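# Scribe a curved rip line with the red gauge

## Task

Using the red marking gauge, draw exactly one line beside the board's curved edge. The line must run for 20 cm or more and keep the spacing the gauge is already set to from that edge. Leave no other marks anywhere on the board. Afterwards, set the gauge down so it rests motionless on the bench, away from both the board and the bench dogs. Nothing may count as finished if it only stays in place because the robot holds it. Finally, open the grippers and pull the arms away.

## Robot and tools

Robot: two six-joint FANUC CRX-5iA arms, left_arm and right_arm, each carrying a two-finger parallel gripper. Their root links sit in the scene frame at left_arm (+0.061, +0.473, 0) m, quat_wxyz (+0.996, 0, 0, -0.092), and right_arm (+0.059, -0.344, 0) m, quat_wxyz (+1.000, 0, 0, +0.020).

Scene frame: origin on the tabletop halfway between the arms, +z upward, +x pointing out across the table, +y toward left_arm. The names left and right refer to the arms only, not to sides of the camera images. Printed hand positions can be somewhat wrong, especially with the arm stretched far.

Gripper geometry: the fingers extend along the gripper's +z axis and close along its x axis. end_effector_position is the midpoint between the pads; fingertips reach 17.5 mm beyond it. A flat block juts about 9 cm from the last joint's axis toward gripper -y and rotates with the hand. Turning only the last joint swings the pad midpoint around a 25 mm circle.

execute_actions takes actions, a list holding zero or one entry, plus an optional pictures boolean (camera images come by default). An empty list sends nothing and just reports the state. An entry with rows (1 to 15 rows) and optional steps (1 to 15, default 15) is a motion: each row is applied for one control step of 1/30 s, and the final row repeats to fill the remaining steps. An entry with only steps (up to 300) is a wait with no new command, counted from the previous result. A refused call moves nothing.

Each row is one flat list of 18 numbers covering both arms, even if one arm stays put: first left_arm's 9, then right_arm's 9. Per arm: six absolute joint target angles in radians, in the order waist, shoulder, elbow, forearm roll, wrist pitch, wrist roll (the same order Joint positions prints), followed by gripper position, force_limit and speed, each in [-1, 1]. Joint numbers are goal angles, not increments. Joint ranges (rad): waist -3.491 to 3.491, shoulder -3.140 to 3.140, elbow -1.187 to 4.328, forearm roll -3.316 to 3.316, wrist pitch -3.140 to 3.140, wrist roll -3.927 to 3.927. A target lying over 0.010 rad outside a range, and farther out than the joint's last reported angle, is refused. True ends can differ by up to 0.010 rad; a target past the true end is cut off there and a later result prints "joint sent to its limit" (possibly for an earlier action). Absence of that line does not prove more travel exists.

Gripper numbers: position +1 opens fully to 50 mm, about -0.65 brings the pads together, and -1 is the grasp command (close until blocked). force_limit sets per-pad force: -1 about 20 N, 0 about 102 N, +1 about 185 N, with real force up to roughly 17 % higher. speed sets how fast the gap changes: -1 is 20 mm/s, 0 is 85, +1 is 150. To leave a gripper unchanged, resend its previous three numbers; a 0 is a real command. New force_limit or speed only applies once position changes by 0.01 or more, so open first to regrip more gently.

Motion limits: target speed caps are 2.62 rad/s (waist, shoulder), 3.14 (elbow), 3.93 (wrist joints), with a 0.5 s ramp-up, and an arm's joints are slowed so they arrive together. Each step's target is held within 0.805 rad (waist, shoulder), 0.966 (elbow) or 1.21 (wrist joints) of the measured angle, and all targets are pulled back if they would put the gripper over 70 mm from where it is. Large moves therefore need several calls. Between calls the arms keep heading for the last row sent until they settle, stall, or a step is HELD.

Results: a state line per arm gives end_effector_position (m) and end_effector_quat_wxyz in the scene frame. Joint positions and Joint velocities list one block per arm (rad, rad/s). object_status: 0 moving; 1 blocked while opening; 2 blocked while closing, meaning a grasp; 3 commanded position reached or pads met (empty, very thin object, or object just wider than the request). Any new position resets it to 0 until the fingers settle. If grip is lost the fingers reclose, except after a grasp at force_limit -1, where status stays 2 regardless; gripping a fixed object off-center lets the hold fade. position_measured is in counts: opening is about (250 - position_measured) x 0.202 mm. Flange force is the estimated external force at the hand, noisy, worst during acceleration or right after sudden stops, includes held weight, and may say "no reading". "joint command not followed" means a clearance check altered or blocked joint targets on some steps; HELD flags steps where the row was not sent. MOTOR HOT warns of heating from holding loads; OVER-TEMPERATURE FAULT means brakes engaged until cooled.

zoom_image: camera is cam_head_left or cam_head_right (both 504x504); region is [x0, y0, x1, y1] in pixels from the top-left corner, at most 504 by 504.

read_manual: optional section "licences"; returns URDF licence text and moves nothing.

finished_scene: pass scene, the number of the current scene. It is final and reports whether the goal was met.

Avoid: contact torque reaching a joint's load limit (150 N m waist, shoulder, elbow; 37.6 N m for the three wrist joints, held weight included) or 150 N of outside force on an arm, tool or held item; either halts that arm for 10 s, drops the rest of the call, and makes it yield. Keep the arms from colliding or pressing on each other. Knocking or placing anything off the table fails the task. Loose objects may occasionally get nudged. Avoid drops, slips, slams and hard pushes. At the end the gauge must rest by itself, grippers open and withdrawn.

Each tool is called after "Request:" as name(argument=value, ...) on one line, values as JSON.

## Session

Request:
execute_actions(actions=[])

Scene clock: 0.00 s of 4800.00 s.
left_arm: end_effector_position=(+0.0164, -0.2929, +0.3014) position_measured=3 object_status=3 end_effector_quat_wxyz=(+0.206, +0.834, +0.509, -0.055) | right_arm: end_effector_position=(+1.0252, -0.3566, +0.2415) position_measured=3 object_status=3 end_effector_quat_wxyz=(+0.616, +0.123, +0.725, +0.283)
Joint positions: left_arm=[-1.28   0.54   0.727 -0.077 -1.336  0.99 ] | right_arm=[0.029 0.701 0.071 0.362 0.577 0.68 ]
Joint velocities: left_arm=[-0.    -0.002 -0.001 -0.001 -0.     0.001] | right_arm=[ 0.    -0.     0.    -0.001  0.    -0.001]
Flange force (N, the push that the arm receives, along the gripper's own x y z axes): no reading

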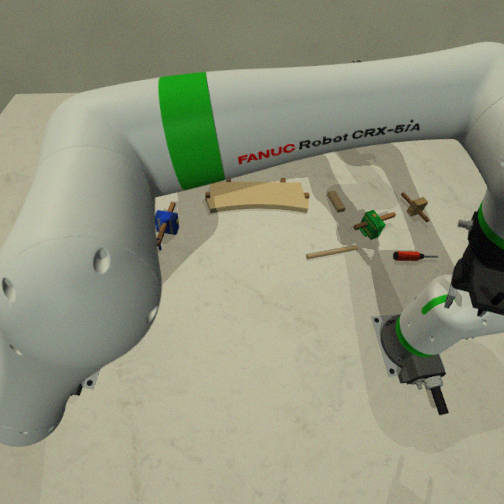

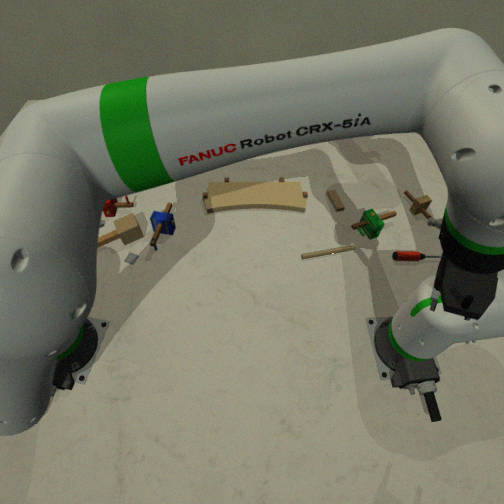

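Request:
execute_actions(actions=[{"rows":[[-1.2,0.05,0.3,0,-1.8,0,1,0,0,-0.3,0.5,0.3,0.362,0.577,0.68,1,0,0]]}], pictures=false)

Request:
execute_actions(actions=[{"steps":20}], pictures=false)

Request:
execute_actions(actions=[{"rows":[[1.0,0.05,0.1,0,-1.62,0,1,0,0,-0.7,0.1,0.1,0,-1.5708,0,1,0,0]]}], pictures=false)

Request:
execute_actions(actions=[{"steps":75}])

Scene clock: 16.47 s of 4800.00 s.
left_arm: end_effector_position=(+0.0195, -0.1360, +0.3393) position_measured=3 object_status=3 end_effector_quat_wxyz=(+0.116, +0.939, +0.323, -0.001) | right_arm: end_effector_position=(+1.0170, -0.5108, +0.4166) position_measured=3 object_status=3 end_effector_quat_wxyz=(+0.709, +0.149, +0.645, +0.244)
Joint positions: left_arm=[-1.242  0.304  0.521 -0.04  -1.56   0.513] | right_arm=[-0.131  0.603  0.183  0.362  0.577  0.68 ]
Joint velocities: left_arm=[ 0.092 -0.567 -0.493  0.089 -0.534 -1.14 ] | right_arm=[-0.349 -0.213  0.241  0.001 -0.002 -0.001]
Flange force (N, the push that the arm receives, along the gripper's own x y z axes): left_arm=[0.7 -1.5 0.9] | right_arm=[-0.7 1.1 -0.2]
Steps of this call (steps 1 to 90: nothing new was sent; then 12.97 s passed at rest; steps 91 to 105: all 15 steps of this action). Readings (joint positions | what the end effector reports):
91: left_arm=[-1.280 0.539 0.727 -0.077 -1.336 0.990] | right_arm=[0.028 0.701 0.071 0.362 0.577 0.680] | left_arm position_measured=3 object_status=3 | right_arm position_measured=3 object_status=3
92: left_arm=[-1.280 0.536 0.724 -0.077 -1.339 0.983] | right_arm=[0.024 0.698 0.074 0.362 0.577 0.680] | left_arm position_measured=3 object_status=3 | right_arm position_measured=3 object_status=3
94: left_arm=[-1.277 0.517 0.706 -0.074 -1.358 0.943] | right_arm=[-0.000 0.683 0.092 0.362 0.577 0.680] | left_arm position_measured=3 object_status=3 | right_arm position_measured=3 object_status=3
98: left_arm=[-1.264 0.439 0.639 -0.061 -1.432 0.786] | right_arm=[-0.049 0.654 0.125 0.362 0.577 0.680] | left_arm position_measured=3 object_status=3 | right_arm position_measured=3 object_status=3
105: the state above

Scene clock: 17.13 s of 4800.00 s.
left_arm: end_effector_position=(+0.0110, +0.0373, +0.3724) position_measured=3 object_status=3 end_effector_quat_wxyz=(+0.010, +0.996, +0.093, +0.001) | right_arm: end_effector_position=(+0.9460, -0.6610, +0.6020) position_measured=3 object_status=3 end_effector_quat_wxyz=(+0.795, +0.162, +0.554, +0.186)
Joint positions: left_arm=[-1.2   0.05  0.3  -0.   -1.8   0.  ] | right_arm=[-0.3    0.5    0.3    0.362  0.577  0.68 ]
Joint velocities: left_arm=[ 0.    -0.003 -0.002 -0.    -0.001 -0.001] | right_arm=[-0.003 -0.002  0.002  0.    -0.001 -0.   ]
Flange force (N, the push that the arm receives, along the gripper's own x y z axes): left_arm=[-0.2 -5.3 4.0] | right_arm=[-0.6 1.7 3.1]
Steps of this call (steps 1 to 20: the robot went on to your last target). Readings (joint positions | what the end effector reports):
1: left_arm=[-1.239 0.285 0.504 -0.037 -1.578 0.474] | right_arm=[-0.143 0.596 0.191 0.362 0.577 0.680] | left_arm position_measured=3 object_status=3 | right_arm position_measured=3 object_status=3
2: left_arm=[-1.235 0.265 0.488 -0.034 -1.596 0.436] | right_arm=[-0.155 0.589 0.199 0.362 0.577 0.680] | left_arm position_measured=3 object_status=3 | right_arm position_measured=3 object_status=3
4: left_arm=[-1.229 0.227 0.454 -0.028 -1.632 0.358] | right_arm=[-0.178 0.574 0.215 0.362 0.577 0.680] | left_arm position_measured=3 object_status=3 | right_arm position_measured=3 object_status=3
8: left_arm=[-1.217 0.150 0.388 -0.016 -1.705 0.203] | right_arm=[-0.225 0.546 0.248 0.362 0.577 0.680] | left_arm position_measured=3 object_status=3 | right_arm position_measured=3 object_status=3
20: the state above

Scene clock: 17.63 s of 4800.00 s.
left_arm: end_effector_position=(+0.1616, +0.0415, +0.3420) position_measured=3 object_status=3 end_effector_quat_wxyz=(+0.007, +0.965, +0.260, +0.002) | right_arm: end_effector_position=(+0.8579, -0.8013, +0.5260) position_measured=3 object_status=3 end_effector_quat_wxyz=(+0.692, +0.390, +0.581, +0.179)
Joint positions: left_arm=[-0.86   0.05   0.227  0.    -1.733  0.   ] | right_arm=[-0.42   0.38   0.239  0.254  0.168  0.477]
Joint velocities: left_arm=[ 0.841  0.001 -0.142 -0.     0.126  0.001] | right_arm=[-0.25  -0.249 -0.123 -0.223 -1.008 -0.421]
Flange force (N, the push that the arm receives, along the gripper's own x y z axes): left_arm=[-2.1 -4.7 7.1] | right_arm=no reading
Steps of this call (steps 1 to 15: all 15 steps of this action). Readings (joint positions | what the end effector reports):
1: left_arm=[-1.199 0.050 0.300 0.000 -1.800 0.000] | right_arm=[-0.300 0.500 0.300 0.362 0.577 0.679] | left_arm position_measured=3 object_status=3 | right_arm position_measured=3 object_status=3
2: left_arm=[-1.195 0.050 0.299 0.000 -1.798 0.000] | right_arm=[-0.302 0.497 0.298 0.360 0.570 0.675] | left_arm position_measured=3 object_status=3 | right_arm position_measured=3 object_status=3
4: left_arm=[-1.168 0.050 0.292 0.000 -1.791 0.000] | right_arm=[-0.316 0.484 0.291 0.348 0.529 0.653] | left_arm position_measured=3 object_status=3 | right_arm position_measured=3 object_status=3
8: left_arm=[-1.059 0.050 0.266 0.000 -1.767 0.000] | right_arm=[-0.357 0.443 0.271 0.311 0.400 0.584] | left_arm position_measured=3 object_status=3 | right_arm position_measured=3 object_status=3
15: the state above

Scene clock: 20.13 s of 4800.00 s.
left_arm: end_effector_position=(+0.4471, +0.6938, +0.2879) position_measured=3 object_status=3 end_effector_quat_wxyz=(+0.000, +0.369, +0.930, +0.000) | right_arm: end_effector_position=(+0.3319, -0.7200, +0.2650) position_measured=3 object_status=3 end_effector_quat_wxyz=(-0.000, +0.898, +0.440, -0.000)
Joint positions: left_arm=[ 1.    0.05  0.1  -0.   -1.62 -0.  ] | right_arm=[-0.7    0.1    0.1   -0.    -1.571 -0.   ]
Joint velocities: left_arm=[-0.001 -0.     0.001 -0.001 -0.    -0.   ] | right_arm=[-0.    -0.     0.     0.001 -0.001 -0.001]
Flange force (N, the push that the arm receives, along the gripper's own x y z axes): left_arm=[-0.1 -4.6 2.6] | right_arm=[-2.5 3.3 -2.8]
Steps of this call (steps 1 to 75: the robot went on to your last target). Readings (joint positions | what the end effector reports):
1: left_arm=[-0.831 0.050 0.223 0.000 -1.729 0.000] | right_arm=[-0.428 0.372 0.235 0.246 0.133 0.462] | left_arm position_measured=3 object_status=3 | right_arm position_measured=3 object_status=3
2: left_arm=[-0.803 0.050 0.218 0.000 -1.725 0.000] | right_arm=[-0.436 0.364 0.231 0.239 0.098 0.448] | left_arm position_measured=3 object_status=3 | right_arm position_measured=3 object_status=3
4: left_arm=[-0.746 0.050 0.209 0.000 -1.717 0.000] | right_arm=[-0.452 0.348 0.223 0.224 0.028 0.422] | left_arm position_measured=3 object_status=3 | right_arm position_measured=3 object_status=3
8: left_arm=[-0.632 0.050 0.194 0.000 -1.703 0.000] | right_arm=[-0.481 0.319 0.209 0.198 -0.116 0.372] | left_arm position_measured=3 object_status=3 | right_arm position_measured=3 object_status=3
75: the state above

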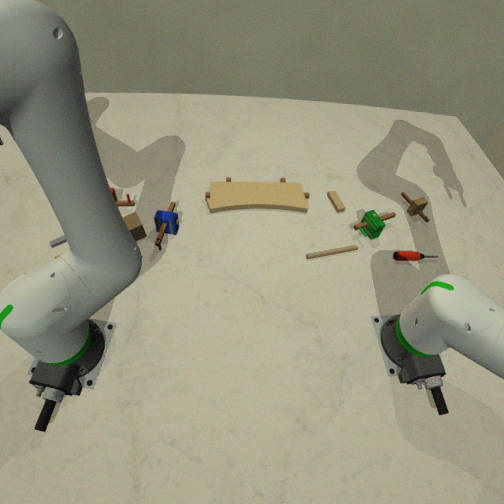

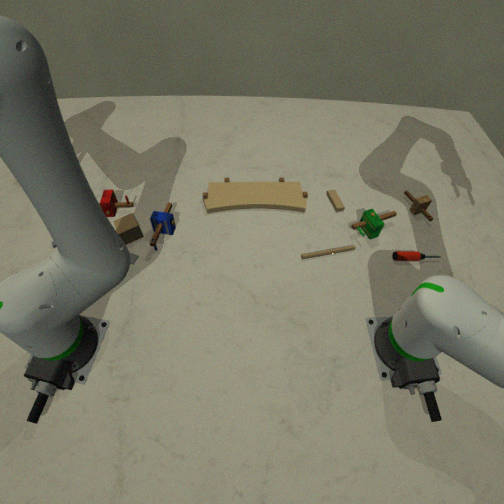

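Request:
execute_actions(actions=[{"rows":[[1.7,0.05,0.1,0,-1.62,0,1,0,0,-0.7,0.1,0.1,0,-1.5708,0,1,0,0]]}], pictures=false)

Request:
execute_actions(actions=[{"steps":25}])

Request:
zoom_image(camera="cam_head_left", region=[70,170,190,260])

Request:
zoom_image(camera="cam_head_right", region=[70,170,190,260])

Request:
zoom_image(camera="cam_head_left", region=[195,160,325,230])

Request:
zoom_image(camera="cam_head_left", region=[340,180,450,250])

Scene clock: 35.80 s of 4800.00 s.
left_arm: end_effector_position=(+0.3501, +0.8111, +0.2880) position_measured=3 object_status=3 end_effector_quat_wxyz=(+0.000, +0.204, +0.979, +0.000) | right_arm: end_effector_position=(+0.3319, -0.7200, +0.2650) position_measured=3 object_status=3 end_effector_quat_wxyz=(-0.000, +0.898, +0.440, -0.000)
Joint positions: left_arm=[ 1.344  0.05   0.1    0.    -1.62  -0.   ] | right_arm=[-0.7    0.1    0.1   -0.    -1.571 -0.   ]
Joint velocities: left_arm=[ 0.848 -0.001  0.     0.    -0.     0.002] | right_arm=[-0.     0.     0.    -0.001 -0.     0.001]
Flange force (N, the push that the arm receives, along the gripper's own x y z axes): left_arm=[-3.1 -0.6 3.0] | right_arm=[-3.2 2.3 -3.1]
Steps of this call (steps 1 to 15: the robot went on to your last target; steps 16 to 90: nothing new was sent; then 12.17 s passed at rest; steps 91 to 105: all 15 steps of this action). Readings (joint positions | what the end effector reports):
91: left_arm=[1.001 0.050 0.100 0.000 -1.620 -0.000] | right_arm=[-0.700 0.100 0.100 -0.000 -1.571 -0.000] | left_arm position_measured=3 object_status=3 | right_arm position_measured=3 object_status=3
92: left_arm=[1.005 0.050 0.100 0.000 -1.620 -0.000] | right_arm=[-0.700 0.100 0.100 -0.000 -1.571 -0.000] | left_arm position_measured=3 object_status=3 | right_arm position_measured=3 object_status=3
94: left_arm=[1.032 0.050 0.100 0.000 -1.620 -0.000] | right_arm=[-0.700 0.100 0.100 -0.000 -1.571 -0.000] | left_arm position_measured=3 object_status=3 | right_arm position_measured=3 object_status=3
98: left_arm=[1.142 0.050 0.100 0.000 -1.620 -0.000] | right_arm=[-0.700 0.100 0.100 -0.000 -1.571 -0.000] | left_arm position_measured=3 object_status=3 | right_arm position_measured=3 object_status=3
105: the state above

Scene clock: 36.63 s of 4800.00 s.
left_arm: end_effector_position=(+0.2142, +0.8906, +0.2880) position_measured=3 object_status=3 end_effector_quat_wxyz=(+0.000, +0.028, +1.000, +0.000) | right_arm: end_effector_position=(+0.3319, -0.7200, +0.2650) position_measured=3 object_status=3 end_effector_quat_wxyz=(-0.000, +0.898, +0.440, -0.000)
Joint positions: left_arm=[ 1.7   0.05  0.1   0.   -1.62 -0.  ] | right_arm=[-0.7    0.1    0.1    0.    -1.571 -0.   ]
Joint velocities: left_arm=[-0.001  0.001  0.     0.     0.     0.   ] | right_arm=[ 0.     0.    -0.    -0.    -0.     0.001]
Flange force (N, the push that the arm receives, along the gripper's own x y z axes): left_arm=[0.6 -2.6 2.4] | right_arm=[-2.1 1.8 -2.6]
Steps of this call (steps 1 to 25: the robot went on to your last target). Readings (joint positions | what the end effector reports):
1: left_arm=[1.373 0.050 0.100 0.000 -1.620 -0.000] | right_arm=[-0.700 0.100 0.100 -0.000 -1.571 -0.000] | left_arm position_measured=3 object_status=3 | right_arm position_measured=3 object_status=3
2: left_arm=[1.401 0.050 0.100 0.000 -1.620 -0.000] | right_arm=[-0.700 0.100 0.100 -0.000 -1.571 -0.000] | left_arm position_measured=3 object_status=3 | right_arm position_measured=3 object_status=3
4: left_arm=[1.459 0.050 0.100 0.000 -1.620 -0.000] | right_arm=[-0.700 0.100 0.100 -0.000 -1.571 -0.000] | left_arm position_measured=3 object_status=3 | right_arm position_measured=3 object_status=3
8: left_arm=[1.574 0.050 0.100 0.000 -1.620 -0.000] | right_arm=[-0.700 0.100 0.100 -0.000 -1.571 -0.000] | left_arm position_measured=3 object_status=3 | right_arm position_measured=3 object_status=3
25: the state above

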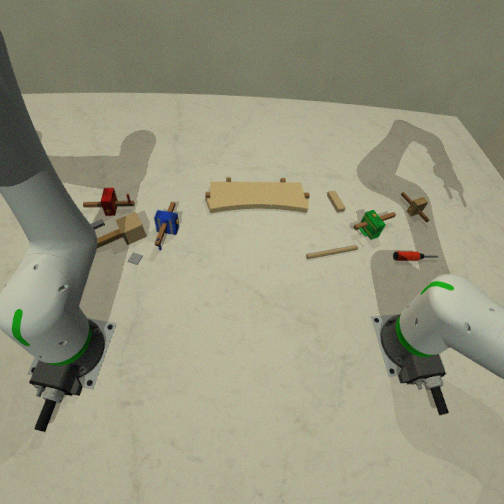

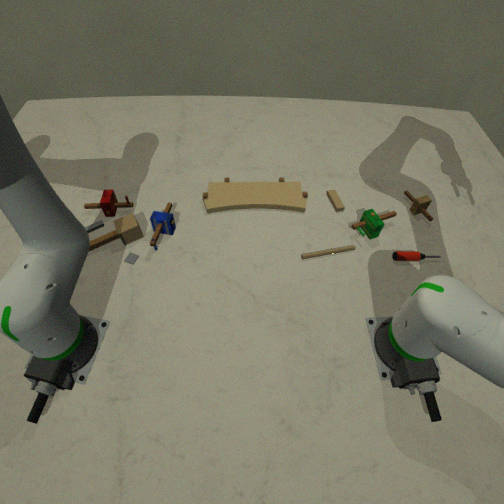

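Region (70, 170, 190, 260) of cam_head_left's 504x504 image, scaled by 4.200, with more detail than that image has; it fills the top 378 rows of this view, and the rest is white.

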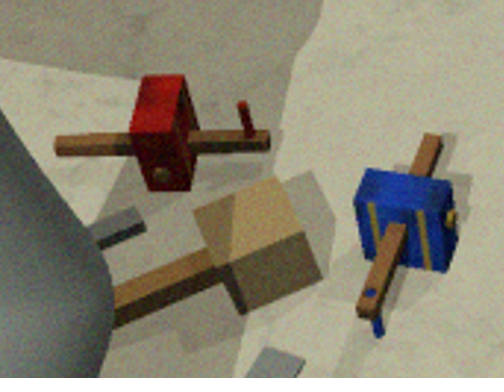

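Region (70, 170, 190, 260) of cam_head_right's 504x504 image, scaled by 4.200, with more detail than that image has; it fills the top 378 rows of this view, and the rest is white.

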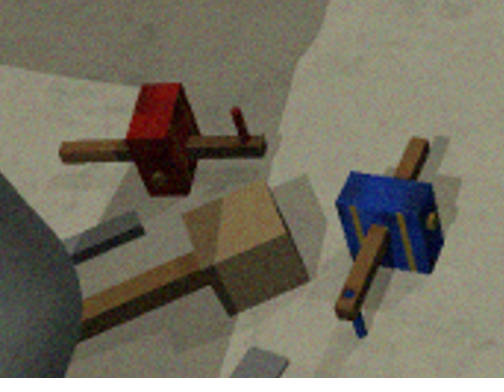

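Region (195, 160, 325, 230) of cam_head_left's 504x504 image, scaled by 3.877, with more detail than that image has; it fills the top 271 rows of this view, and the rest is white.

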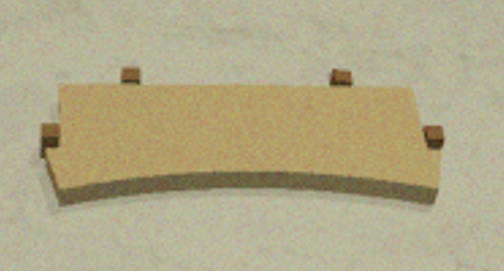

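Region (340, 180, 450, 250) of cam_head_left's 504x504 image, scaled by 4.582, with more detail than that image has; it fills the top 321 rows of this view, and the rest is white.

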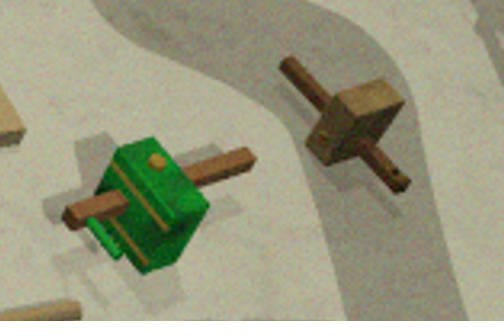

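Request:
zoom_image(camera="cam_head_left", region=[95,180,140,220])

Request:
zoom_image(camera="cam_head_left", region=[145,205,190,255])

Request:
zoom_image(camera="cam_head_left", region=[345,200,400,245])

Region (95, 180, 140, 220) of cam_head_left's 504x504 image, scaled by 11.200, with more detail than that image has.

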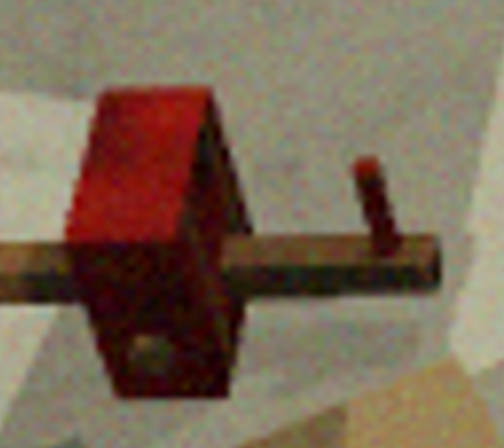

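Region (145, 205, 190, 255) of cam_head_left's 504x504 image, scaled by 10.080, with more detail than that image has; it fills the left 454 columns of this view, and the rest is white.

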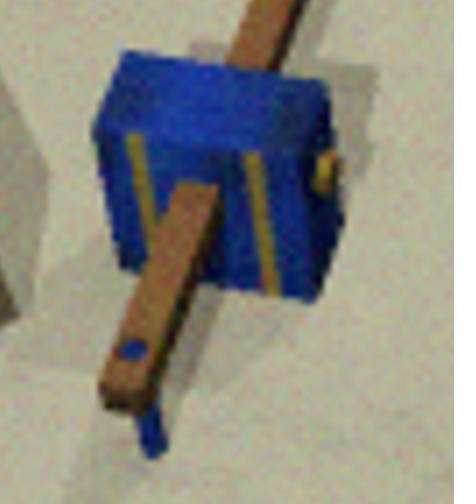

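Region (345, 200, 400, 245) of cam_head_left's 504x504 image, scaled by 9.164, with more detail than that image has; it fills the top 412 rows of this view, and the rest is white.

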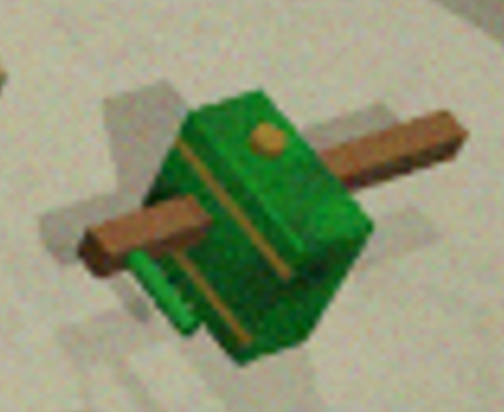

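Request:
execute_actions(actions=[{"rows":[[0.492,0.201,-0.054,0,-1.3155,-0.308,1,0,0,-0.7,0.1,0.1,0,-1.5708,0,1,0,0]]}], pictures=false)

Request:
execute_actions(actions=[{"steps":40}])

Scene clock: 61.03 s of 4800.00 s.
left_arm: end_effector_position=(+0.3496, +0.8379, +0.2389) position_measured=3 object_status=3 end_effector_quat_wxyz=(-0.000, +0.249, +0.968, +0.000) | right_arm: end_effector_position=(+0.3319, -0.7200, +0.2650) position_measured=3 object_status=3 end_effector_quat_wxyz=(-0.000, +0.898, +0.440, -0.000)
Joint positions: left_arm=[ 1.363  0.105  0.044 -0.    -1.51  -0.111] | right_arm=[-0.7    0.1    0.1   -0.    -1.571 -0.   ]
Joint velocities: left_arm=[-0.823  0.107 -0.108 -0.     0.213 -0.216] | right_arm=[ 0.001 -0.     0.    -0.     0.    -0.001]
Flange force (N, the push that the arm receives, along the gripper's own x y z axes): left_arm=[0.4 -2.5 4.2] | right_arm=[-2.8 1.1 -2.5]
Steps of this call (steps 1 to 15: the robot went on to your last target; steps 16 to 90: nothing new was sent; then 20.90 s passed at rest; steps 91 to 105: all 15 steps of this action). Readings (joint positions | what the end effector reports):
91: left_arm=[1.700 0.050 0.100 -0.000 -1.620 -0.000] | right_arm=[-0.700 0.100 0.100 -0.000 -1.571 -0.000] | left_arm position_measured=3 object_status=3 | right_arm position_measured=3 object_status=3
92: left_arm=[1.695 0.051 0.099 -0.000 -1.618 -0.002] | right_arm=[-0.700 0.100 0.100 -0.000 -1.571 -0.000] | left_arm position_measured=3 object_status=3 | right_arm position_measured=3 object_status=3
94: left_arm=[1.669 0.056 0.094 -0.000 -1.608 -0.012] | right_arm=[-0.700 0.100 0.100 -0.000 -1.571 0.000] | left_arm position_measured=3 object_status=3 | right_arm position_measured=3 object_status=3
98: left_arm=[1.559 0.076 0.074 -0.000 -1.569 -0.052] | right_arm=[-0.700 0.100 0.100 -0.000 -1.571 -0.000] | left_arm position_measured=3 object_status=3 | right_arm position_measured=3 object_status=3
105: the state above

Scene clock: 62.37 s of 4800.00 s.
left_arm: end_effector_position=(+0.5500, +0.5003, +0.1503) position_measured=3 object_status=3 end_effector_quat_wxyz=(+0.000, +0.707, +0.707, +0.000) | right_arm: end_effector_position=(+0.3319, -0.7200, +0.2650) position_measured=3 object_status=3 end_effector_quat_wxyz=(-0.000, +0.898, +0.440, -0.000)
Joint positions: left_arm=[ 0.492  0.201 -0.054 -0.    -1.316 -0.308] | right_arm=[-0.7    0.1    0.1   -0.    -1.571 -0.   ]
Joint velocities: left_arm=[-0.001 -0.    -0.001  0.     0.    -0.001] | right_arm=[-0.    -0.    -0.    -0.001 -0.002  0.001]
Flange force (N, the push that the arm receives, along the gripper's own x y z axes): left_arm=[0.0 -2.2 2.0] | right_arm=[-3.6 2.5 -2.2]
Steps of this call (steps 1 to 40: the robot went on to your last target). Readings (joint positions | what the end effector reports):
1: left_arm=[1.335 0.108 0.041 -0.000 -1.503 -0.118] | right_arm=[-0.700 0.100 0.100 0.000 -1.571 -0.000] | left_arm position_measured=3 object_status=3 | right_arm position_measured=3 object_status=3
2: left_arm=[1.307 0.111 0.037 -0.000 -1.496 -0.125] | right_arm=[-0.700 0.100 0.100 -0.000 -1.571 -0.000] | left_arm position_measured=3 object_status=3 | right_arm position_measured=3 object_status=3
4: left_arm=[1.251 0.118 0.031 -0.000 -1.483 -0.138] | right_arm=[-0.700 0.100 0.100 -0.000 -1.571 -0.000] | left_arm position_measured=3 object_status=3 | right_arm position_measured=3 object_status=3
8: left_arm=[1.140 0.130 0.018 -0.000 -1.459 -0.163] | right_arm=[-0.700 0.100 0.100 -0.000 -1.571 -0.000] | left_arm position_measured=3 object_status=3 | right_arm position_measured=3 object_status=3
40: the state above

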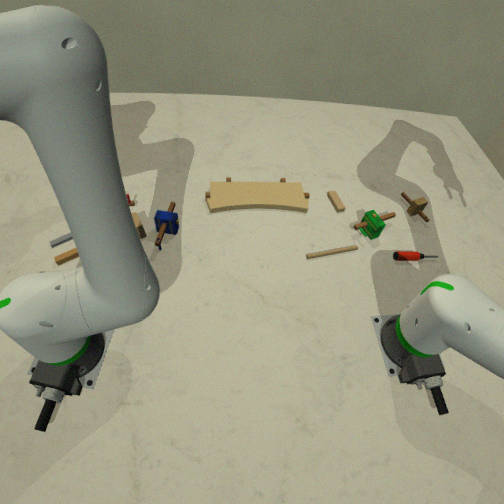

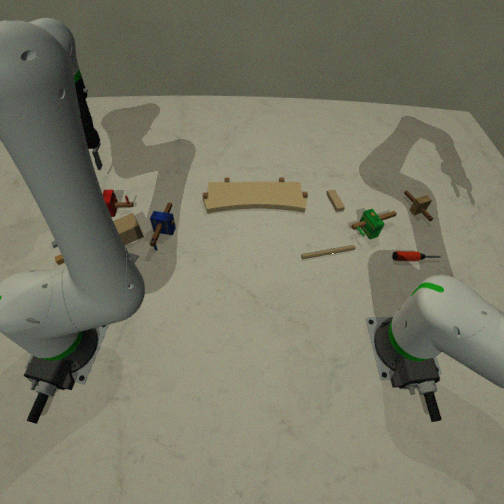

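Request:
execute_actions(actions=[{"rows":[[3.035,-0.0764,3.338,0,1.298,0.29,1,0,0,-0.7,0.1,0.1,0,-1.5708,0,1,0,0]]}], pictures=false)

Request:
execute_actions(actions=[{"steps":200}])

Scene clock: 87.67 s of 4800.00 s.
left_arm: end_effector_position=(+0.6731, +0.6424, +0.2837) position_measured=3 object_status=3 end_effector_quat_wxyz=(+0.105, +0.588, +0.773, +0.216) | right_arm: end_effector_position=(+0.3319, -0.7200, +0.2650) position_measured=3 object_status=3 end_effector_quat_wxyz=(-0.000, +0.898, +0.440, -0.000)
Joint positions: left_arm=[ 0.652  0.15   0.139  0.    -1.074 -0.198] | right_arm=[-0.7    0.1    0.1   -0.    -1.571 -0.   ]
Joint velocities: left_arm=[ 0.339 -0.095  0.407 -0.     0.507  0.211] | right_arm=[ 0.     0.    -0.     0.001 -0.     0.001]
Flange force (N, the push that the arm receives, along the gripper's own x y z axes): left_arm=[-7.1 1.6 2.4] | right_arm=[-2.5 2.3 -3.2]
Steps of this call (steps 1 to 30: the robot went on to your last target; steps 31 to 90: nothing new was sent; then 21.80 s passed at rest; steps 91 to 105: all 15 steps of this action). Readings (joint positions | what the end effector reports):
91: left_arm=[0.492 0.201 -0.054 0.000 -1.315 -0.308] | right_arm=[-0.700 0.100 0.100 -0.000 -1.571 -0.000] | left_arm position_measured=3 object_status=3 | right_arm position_measured=3 object_status=3
92: left_arm=[0.497 0.200 -0.048 0.000 -1.307 -0.305] | right_arm=[-0.700 0.100 0.100 -0.000 -1.571 -0.000] | left_arm position_measured=3 object_status=3 | right_arm position_measured=3 object_status=3
94: left_arm=[0.521 0.192 -0.019 0.000 -1.271 -0.286] | right_arm=[-0.700 0.100 0.100 -0.000 -1.571 -0.000] | left_arm position_measured=3 object_status=3 | right_arm position_measured=3 object_status=3
98: left_arm=[0.570 0.175 0.040 0.000 -1.197 -0.251] | right_arm=[-0.700 0.100 0.100 -0.000 -1.571 -0.000] | left_arm position_measured=3 object_status=3 | right_arm position_measured=3 object_status=3
105: the state above

Scene clock: 94.33 s of 4800.00 s.
left_arm: end_effector_position=(+0.5508, +0.4693, +0.1507) position_measured=3 object_status=3 end_effector_quat_wxyz=(-0.000, +0.706, -0.708, +0.001) | right_arm: end_effector_position=(+0.3319, -0.7200, +0.2650) position_measured=3 object_status=3 end_effector_quat_wxyz=(-0.000, +0.898, +0.440, -0.000)
Joint positions: left_arm=[ 3.034 -0.076  3.336  0.     1.297  0.29 ] | right_arm=[-0.7    0.1    0.1   -0.    -1.571 -0.   ]
Joint velocities: left_arm=[0.018 0.    0.03  0.    0.01  0.001] | right_arm=[-0.     0.001 -0.    -0.    -0.001  0.001]
Flange force (N, the push that the arm receives, along the gripper's own x y z axes): left_arm=[-2.3 -2.4 5.4] | right_arm=[-2.2 0.6 -2.5]
Steps of this call (steps 1 to 200: the robot went on to your last target). Readings (joint positions | what the end effector reports):
1: left_arm=[0.664 0.147 0.152 0.000 -1.057 -0.191] | right_arm=[-0.700 0.100 0.100 -0.000 -1.571 -0.000] | left_arm position_measured=3 object_status=3 | right_arm position_measured=3 object_status=3
2: left_arm=[0.675 0.144 0.166 0.000 -1.040 -0.184] | right_arm=[-0.700 0.100 0.100 -0.000 -1.571 -0.000] | left_arm position_measured=3 object_status=3 | right_arm position_measured=3 object_status=3
4: left_arm=[0.698 0.138 0.193 0.000 -1.006 -0.170] | right_arm=[-0.700 0.100 0.100 -0.000 -1.571 -0.000] | left_arm position_measured=3 object_status=3 | right_arm position_measured=3 object_status=3
8: left_arm=[0.743 0.126 0.247 0.000 -0.938 -0.145] | right_arm=[-0.700 0.100 0.100 -0.000 -1.571 -0.000] | left_arm position_measured=3 object_status=3 | right_arm position_measured=3 object_status=3
200: the state above

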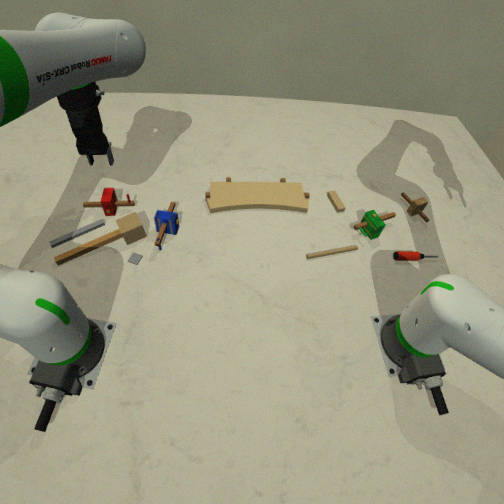

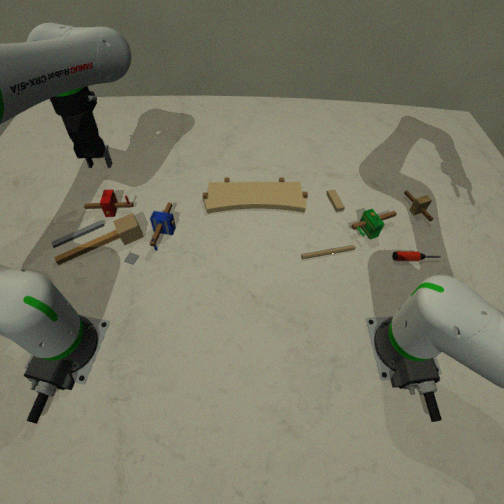

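Request:
execute_actions(actions=[{"rows":[[2.963,0.0066,3.547,0,1.172,0.363,1,0,0,-0.7,0.1,0.1,0,-1.5708,0,1,0,0]]}], pictures=false)

Request:
execute_actions(actions=[{"steps":10}])

Request:
zoom_image(camera="cam_head_left", region=[70,150,150,230])

Request:
zoom_image(camera="cam_head_right", region=[70,150,150,230])

Scene clock: 109.47 s of 4800.00 s.
left_arm: end_effector_position=(+0.5002, +0.4551, +0.1001) position_measured=3 object_status=3 end_effector_quat_wxyz=(-0.000, +0.707, -0.707, +0.000) | right_arm: end_effector_position=(+0.3319, -0.7200, +0.2650) position_measured=3 object_status=3 end_effector_quat_wxyz=(-0.000, +0.898, +0.440, -0.000)
Joint positions: left_arm=[ 2.963  0.007  3.547 -0.     1.172  0.363] | right_arm=[-0.7    0.1    0.1   -0.    -1.571  0.   ]
Joint velocities: left_arm=[-0.002 -0.001  0.002  0.    -0.001  0.002] | right_arm=[-0.     0.    -0.     0.     0.     0.001]
Flange force (N, the push that the arm receives, along the gripper's own x y z axes): left_arm=[1.3 -3.8 -2.1] | right_arm=[-2.3 3.3 -3.3]
Steps of this call (steps 1 to 30: the robot went on to your last target; steps 31 to 90: nothing new was sent; then 11.63 s passed at rest; steps 91 to 105: all 15 steps of this action). Readings (joint positions | what the end effector reports):
91: left_arm=[3.035 -0.076 3.339 -0.000 1.298 0.290] | right_arm=[-0.700 0.100 0.100 -0.000 -1.571 -0.000] | left_arm position_measured=3 object_status=3 | right_arm position_measured=3 object_status=3
92: left_arm=[3.033 -0.074 3.344 -0.000 1.295 0.292] | right_arm=[-0.700 0.100 0.100 -0.000 -1.571 -0.000] | left_arm position_measured=3 object_status=3 | right_arm position_measured=3 object_status=3
94: left_arm=[3.022 -0.061 3.376 -0.000 1.275 0.303] | right_arm=[-0.700 0.100 0.100 -0.000 -1.571 -0.000] | left_arm position_measured=3 object_status=3 | right_arm position_measured=3 object_status=3
98: left_arm=[2.980 -0.013 3.498 -0.000 1.202 0.346] | right_arm=[-0.700 0.100 0.100 -0.000 -1.571 -0.000] | left_arm position_measured=3 object_status=3 | right_arm position_measured=3 object_status=3
105: the state above

Scene clock: 109.80 s of 4800.00 s.
left_arm: end_effector_position=(+0.5001, +0.4551, +0.1000) position_measured=3 object_status=3 end_effector_quat_wxyz=(+0.000, +0.707, -0.707, -0.000) | right_arm: end_effector_position=(+0.3319, -0.7200, +0.2650) position_measured=3 object_status=3 end_effector_quat_wxyz=(-0.000, +0.898, +0.440, -0.000)
Joint positions: left_arm=[ 2.963  0.007  3.547 -0.     1.172  0.363] | right_arm=[-0.7    0.1    0.1   -0.    -1.571 -0.   ]
Joint velocities: left_arm=[-0.001 -0.001  0.    -0.     0.     0.   ] | right_arm=[-0.    -0.001 -0.    -0.     0.002  0.   ]
Flange force (N, the push that the arm receives, along the gripper's own x y z axes): left_arm=[1.9 -4.1 -2.4] | right_arm=[-2.3 2.8 -3.4]
Steps of this call (steps 1 to 10: the robot went on to your last target). Readings (joint positions | what the end effector reports):
1: left_arm=[2.963 0.007 3.547 -0.000 1.172 0.363] | right_arm=[-0.700 0.100 0.100 -0.000 -1.571 -0.000] | left_arm position_measured=3 object_status=3 | right_arm position_measured=3 object_status=3
2: left_arm=[2.963 0.007 3.547 -0.000 1.172 0.363] | right_arm=[-0.700 0.100 0.100 -0.000 -1.571 -0.000] | left_arm position_measured=3 object_status=3 | right_arm position_measured=3 object_status=3
4: left_arm=[2.963 0.007 3.547 -0.000 1.172 0.363] | right_arm=[-0.700 0.100 0.100 -0.000 -1.571 -0.000] | left_arm position_measured=3 object_status=3 | right_arm position_measured=3 object_status=3
8: left_arm=[2.963 0.007 3.547 -0.000 1.172 0.363] | right_arm=[-0.700 0.100 0.100 -0.000 -1.571 -0.000] | left_arm position_measured=3 object_status=3 | right_arm position_measured=3 object_status=3
10: the state above

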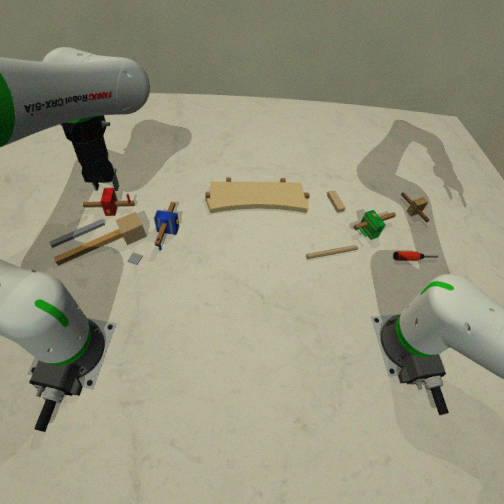

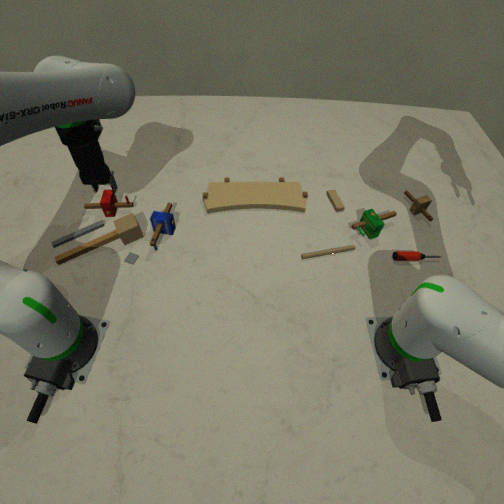

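Region (70, 150, 150, 230) of cam_head_left's 504x504 image, scaled by 6.300, with more detail than that image has.

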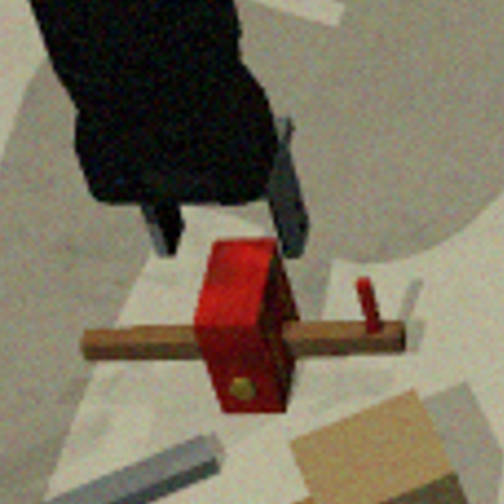

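Region (70, 150, 150, 230) of cam_head_right's 504x504 image, scaled by 6.300, with more detail than that image has.

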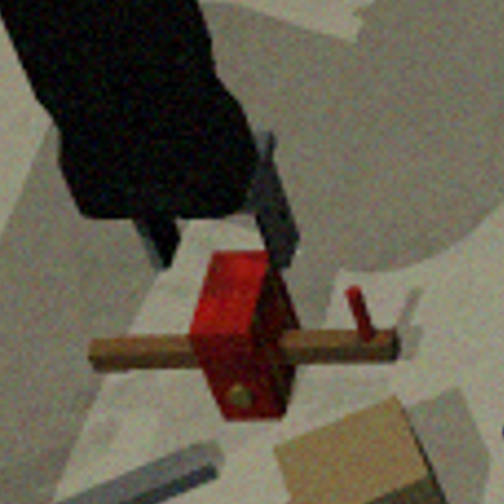

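Request:
execute_actions(actions=[{"rows":[[2.964,-0.0377,3.6107,0,1.064,0.412,1,0,0,-0.7,0.1,0.1,0,-1.5708,0,1,0,0]]}])

Request:
zoom_image(camera="cam_head_left", region=[70,150,150,230])

Scene clock: 123.17 s of 4800.00 s.
left_arm: end_effector_position=(+0.4981, +0.4574, +0.0580) position_measured=3 object_status=3 end_effector_quat_wxyz=(+0.000, +0.725, -0.689, +0.000) | right_arm: end_effector_position=(+0.3319, -0.7200, +0.2650) position_measured=3 object_status=3 end_effector_quat_wxyz=(-0.000, +0.898, +0.440, -0.000)
Joint positions: left_arm=[ 2.964 -0.038  3.611  0.     1.064  0.412] | right_arm=[-0.7    0.1    0.1    0.    -1.571 -0.   ]
Joint velocities: left_arm=[-0.001 -0.002  0.001 -0.001 -0.     0.   ] | right_arm=[-0. -0.  0. -0.  0.  0.]
Flange force (N, the push that the arm receives, along the gripper's own x y z axes): left_arm=[1.1 -3.2 -0.7] | right_arm=[-3.1 2.3 -2.6]
Steps of this call (steps 1 to 15: the robot went on to your last target; steps 16 to 90: nothing new was sent; then 9.87 s passed at rest; steps 91 to 105: all 15 steps of this action). Readings (joint positions | what the end effector reports):
91: left_arm=[2.963 0.006 3.548 0.000 1.171 0.363] | right_arm=[-0.700 0.100 0.100 -0.000 -1.571 -0.000] | left_arm position_measured=3 object_status=3 | right_arm position_measured=3 object_status=3
92: left_arm=[2.963 0.004 3.552 0.000 1.164 0.367] | right_arm=[-0.700 0.100 0.100 -0.000 -1.571 -0.000] | left_arm position_measured=3 object_status=3 | right_arm position_measured=3 object_status=3
94: left_arm=[2.963 -0.012 3.575 0.000 1.124 0.385] | right_arm=[-0.700 0.100 0.100 -0.000 -1.571 -0.000] | left_arm position_measured=3 object_status=3 | right_arm position_measured=3 object_status=3
98: left_arm=[2.964 -0.037 3.610 0.000 1.066 0.411] | right_arm=[-0.700 0.100 0.100 -0.000 -1.571 -0.000] | left_arm position_measured=3 object_status=3 | right_arm position_measured=3 object_status=3
105: the state above

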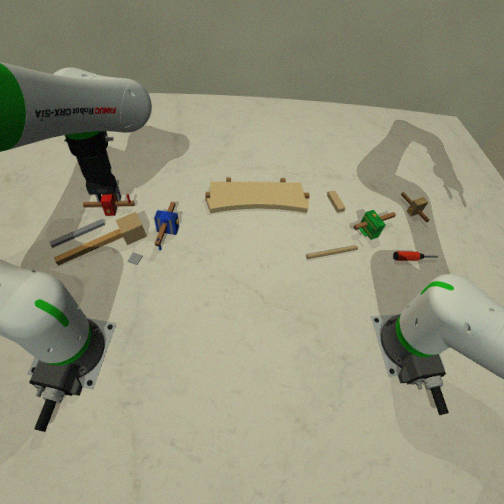

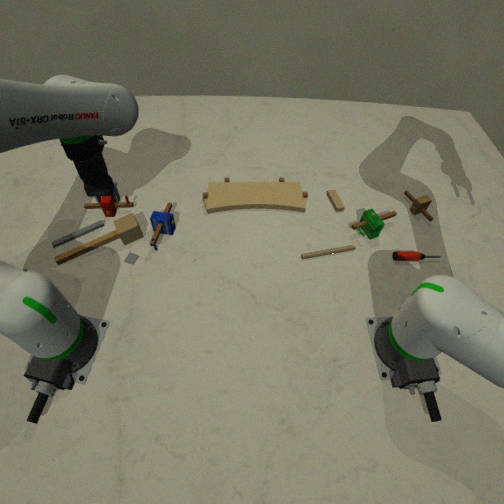

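Region (70, 150, 150, 230) of cam_head_left's 504x504 image, scaled by 6.300, with more detail than that image has.

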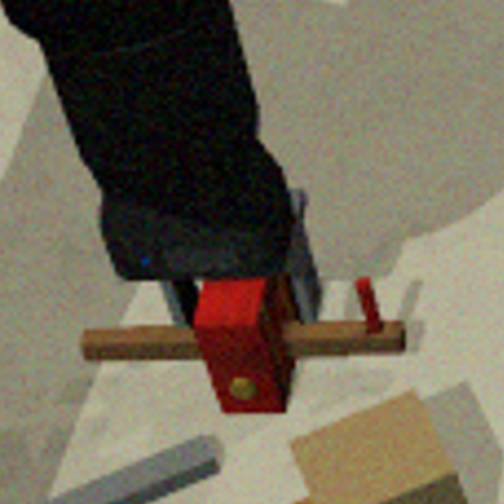

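Request:
execute_actions(actions=[{"rows":[[2.964,-0.0377,3.6107,0,1.064,0.412,-1,0,0,-0.7,0.1,0.1,0,-1.5708,0,1,0,0]]}], pictures=false)

Request:
execute_actions(actions=[{"rows":[[2.964,0,3.4,0,1.312,0.412,-1,0,0,-0.7,0.1,0.1,0,-1.5708,0,1,0,0]]}])

Request:
execute_actions(actions=[{"rows":[[2.2746,-0.4531,2.9366,0,1.3227,2.622,-1,0,0,-0.7,0.1,0.1,0,-1.5708,0,1,0,0]]}], pictures=false)

Request:
execute_actions(actions=[{"steps":36}])

Request:
zoom_image(camera="cam_head_left", region=[195,150,325,240])

Scene clock: 143.13 s of 4800.00 s.
left_arm: end_effector_position=(+0.4981, +0.4575, +0.0580) position_measured=104 object_status=2 end_effector_quat_wxyz=(-0.000, +0.725, -0.689, -0.000) | right_arm: end_effector_position=(+0.3319, -0.7200, +0.2650) position_measured=3 object_status=3 end_effector_quat_wxyz=(-0.000, +0.898, +0.440, -0.000)
Joint positions: left_arm=[ 2.964 -0.038  3.611 -0.     1.064  0.412] | right_arm=[-0.7    0.1    0.1   -0.    -1.571 -0.   ]
Joint velocities: left_arm=[ 0.    -0.    -0.001  0.    -0.     0.001] | right_arm=[ 0.    -0.    -0.     0.     0.001  0.   ]
Flange force (N, the push that the arm receives, along the gripper's own x y z axes): left_arm=[0.9 -4.3 -0.4] | right_arm=[-3.0 2.8 -3.8]
Steps of this call (steps 1 to 15: the robot went on to your last target; steps 16 to 90: nothing new was sent; then 16.47 s passed at rest; steps 91 to 105: all 15 steps of this action). Readings (joint positions | what the end effector reports):
91: left_arm=[2.964 -0.038 3.611 -0.000 1.064 0.412] | right_arm=[-0.700 0.100 0.100 -0.000 -1.571 -0.000] | left_arm position_measured=13 object_status=0 | right_arm position_measured=3 object_status=3
92: left_arm=[2.964 -0.038 3.611 0.000 1.064 0.412] | right_arm=[-0.700 0.100 0.100 -0.000 -1.571 -0.000] | left_arm position_measured=27 object_status=0 | right_arm position_measured=3 object_status=3
94: left_arm=[2.964 -0.038 3.611 -0.000 1.064 0.412] | right_arm=[-0.700 0.100 0.100 0.000 -1.571 0.000] | left_arm position_measured=55 object_status=0 | right_arm position_measured=3 object_status=3
98: left_arm=[2.964 -0.038 3.611 -0.000 1.064 0.412] | right_arm=[-0.700 0.100 0.100 -0.000 -1.571 -0.000] | left_arm position_measured=104 object_status=0 | right_arm position_measured=3 object_status=3
105: the state above

Scene clock: 143.63 s of 4800.00 s.
left_arm: end_effector_position=(+0.5208, +0.4489, +0.1569) position_measured=104 object_status=2 end_effector_quat_wxyz=(-0.000, +0.725, -0.689, +0.000) | right_arm: end_effector_position=(+0.3319, -0.7200, +0.2650) position_measured=3 object_status=3 end_effector_quat_wxyz=(-0.000, +0.898, +0.440, -0.000)
Joint positions: left_arm=[ 2.964 -0.     3.4   -0.     1.312  0.412] | right_arm=[-0.7    0.1    0.1   -0.    -1.571 -0.   ]
Joint velocities: left_arm=[-0.    -0.    -0.005 -0.     0.006 -0.001] | right_arm=[-0.001 -0.     0.001  0.001 -0.001 -0.   ]
Flange force (N, the push that the arm receives, along the gripper's own x y z axes): left_arm=[1.9 -7.0 -2.8] | right_arm=[-2.7 3.6 -4.2]
Steps of this call (steps 1 to 15: all 15 steps of this action). Readings (joint positions | what the end effector reports):
1: left_arm=[2.964 -0.038 3.610 -0.000 1.064 0.412] | right_arm=[-0.700 0.100 0.100 -0.000 -1.571 -0.000] | left_arm position_measured=104 object_status=2 | right_arm position_measured=3 object_status=3
2: left_arm=[2.964 -0.037 3.605 -0.000 1.071 0.412] | right_arm=[-0.700 0.100 0.100 -0.000 -1.571 -0.000] | left_arm position_measured=104 object_status=2 | right_arm position_measured=3 object_status=3
4: left_arm=[2.964 -0.031 3.573 -0.000 1.109 0.412] | right_arm=[-0.700 0.100 0.100 -0.000 -1.571 -0.000] | left_arm position_measured=104 object_status=2 | right_arm position_measured=3 object_status=3
8: left_arm=[2.964 -0.011 3.459 -0.000 1.242 0.412] | right_arm=[-0.700 0.100 0.100 -0.000 -1.571 -0.000] | left_arm position_measured=104 object_status=2 | right_arm position_measured=3 object_status=3
15: the state above

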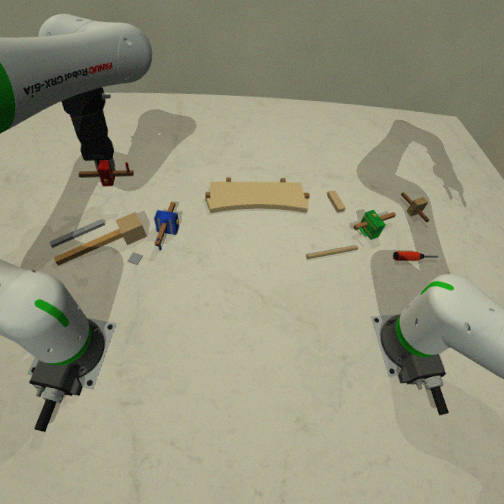

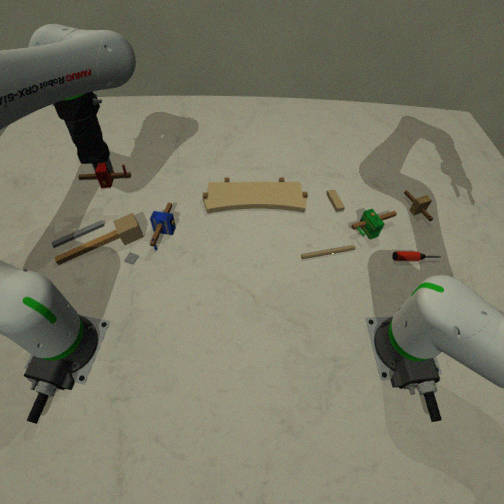

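Scene clock: 144.13 s of 4800.00 s.
left_arm: end_effector_position=(+0.5555, +0.3029, +0.1525) position_measured=104 object_status=2 end_effector_quat_wxyz=(-0.000, +0.812, -0.583, -0.000) | right_arm: end_effector_position=(+0.3319, -0.7200, +0.2650) position_measured=3 object_status=3 end_effector_quat_wxyz=(-0.000, +0.898, +0.440, -0.000)
Joint positions: left_arm=[ 2.703 -0.172  3.224 -0.     1.316  0.949] | right_arm=[-0.7    0.1    0.1   -0.    -1.571 -0.   ]
Joint velocities: left_arm=[-0.579 -0.38  -0.389 -0.001  0.009  1.495] | right_arm=[ 0.    -0.    -0.001 -0.001 -0.     0.001]
Flange force (N, the push that the arm receives, along the gripper's own x y z axes): left_arm=[6.5 -5.9 -0.9] | right_arm=[-2.7 2.4 -2.7]
Steps of this call (steps 1 to 15: all 15 steps of this action). Readings (joint positions | what the end effector reports):
1: left_arm=[2.964 -0.000 3.400 -0.000 1.312 0.413] | right_arm=[-0.700 0.100 0.100 -0.000 -1.571 -0.000] | left_arm position_measured=104 object_status=2 | right_arm position_measured=3 object_status=3
2: left_arm=[2.960 -0.003 3.397 -0.000 1.312 0.420] | right_arm=[-0.700 0.100 0.100 -0.000 -1.571 -0.000] | left_arm position_measured=104 object_status=2 | right_arm position_measured=3 object_status=3
4: left_arm=[2.937 -0.018 3.382 -0.000 1.312 0.460] | right_arm=[-0.700 0.100 0.100 -0.000 -1.571 -0.000] | left_arm position_measured=104 object_status=2 | right_arm position_measured=3 object_status=3
8: left_arm=[2.848 -0.077 3.322 -0.000 1.314 0.622] | right_arm=[-0.700 0.100 0.100 0.000 -1.571 -0.000] | left_arm position_measured=104 object_status=2 | right_arm position_measured=3 object_status=3
15: the state above

Scene clock: 145.33 s of 4800.00 s.
left_arm: end_effector_position=(+0.4700, +0.0452, +0.1201) position_measured=104 object_status=2 end_effector_quat_wxyz=(-0.000, +1.000, +0.000, +0.000) | right_arm: end_effector_position=(+0.3319, -0.7200, +0.2650) position_measured=3 object_status=3 end_effector_quat_wxyz=(-0.000, +0.898, +0.440, -0.000)
Joint positions: left_arm=[ 2.275 -0.453  2.937 -0.     1.323  2.622] | right_arm=[-0.7    0.1    0.1   -0.    -1.571 -0.   ]
Joint velocities: left_arm=[-0.001 -0.004  0.    -0.    -0.     0.001] | right_arm=[-0.    -0.    -0.     0.    -0.    -0.003]
Flange force (N, the push that the arm receives, along the gripper's own x y z axes): left_arm=[6.6 5.7 -1.3] | right_arm=[-1.6 1.3 -2.0]
Steps of this call (steps 1 to 36: the robot went on to your last target). Readings (joint positions | what the end effector reports):
1: left_arm=[2.683 -0.185 3.211 -0.000 1.316 1.000] | right_arm=[-0.700 0.100 0.100 -0.000 -1.571 -0.000] | left_arm position_measured=104 object_status=2 | right_arm position_measured=3 object_status=3
2: left_arm=[2.664 -0.198 3.198 -0.000 1.317 1.053] | right_arm=[-0.700 0.100 0.100 -0.000 -1.571 -0.000] | left_arm position_measured=104 object_status=2 | right_arm position_measured=3 object_status=3
4: left_arm=[2.627 -0.222 3.173 -0.000 1.317 1.163] | right_arm=[-0.700 0.100 0.100 0.000 -1.571 -0.000] | left_arm position_measured=104 object_status=2 | right_arm position_measured=3 object_status=3
8: left_arm=[2.557 -0.268 3.126 -0.000 1.318 1.403] | right_arm=[-0.700 0.100 0.100 -0.000 -1.571 -0.000] | left_arm position_measured=104 object_status=2 | right_arm position_measured=3 object_status=3
36: the state above

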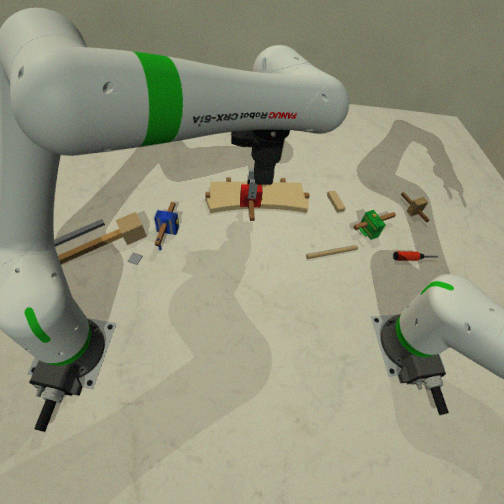

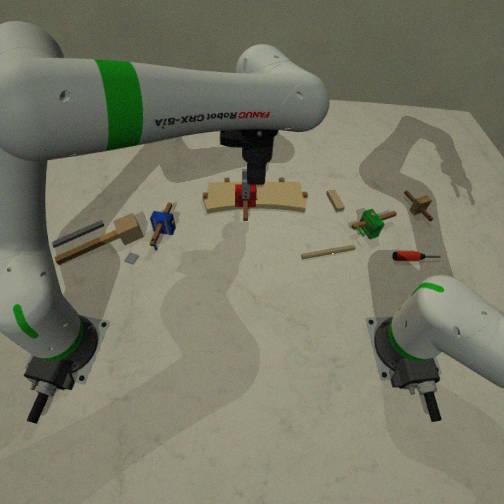

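Region (195, 150, 325, 240) of cam_head_left's 504x504 image, scaled by 3.877, with more detail than that image has; it fills the top 349 rows of this view, and the rest is white.

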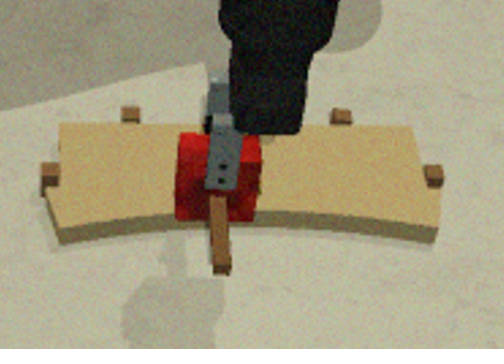

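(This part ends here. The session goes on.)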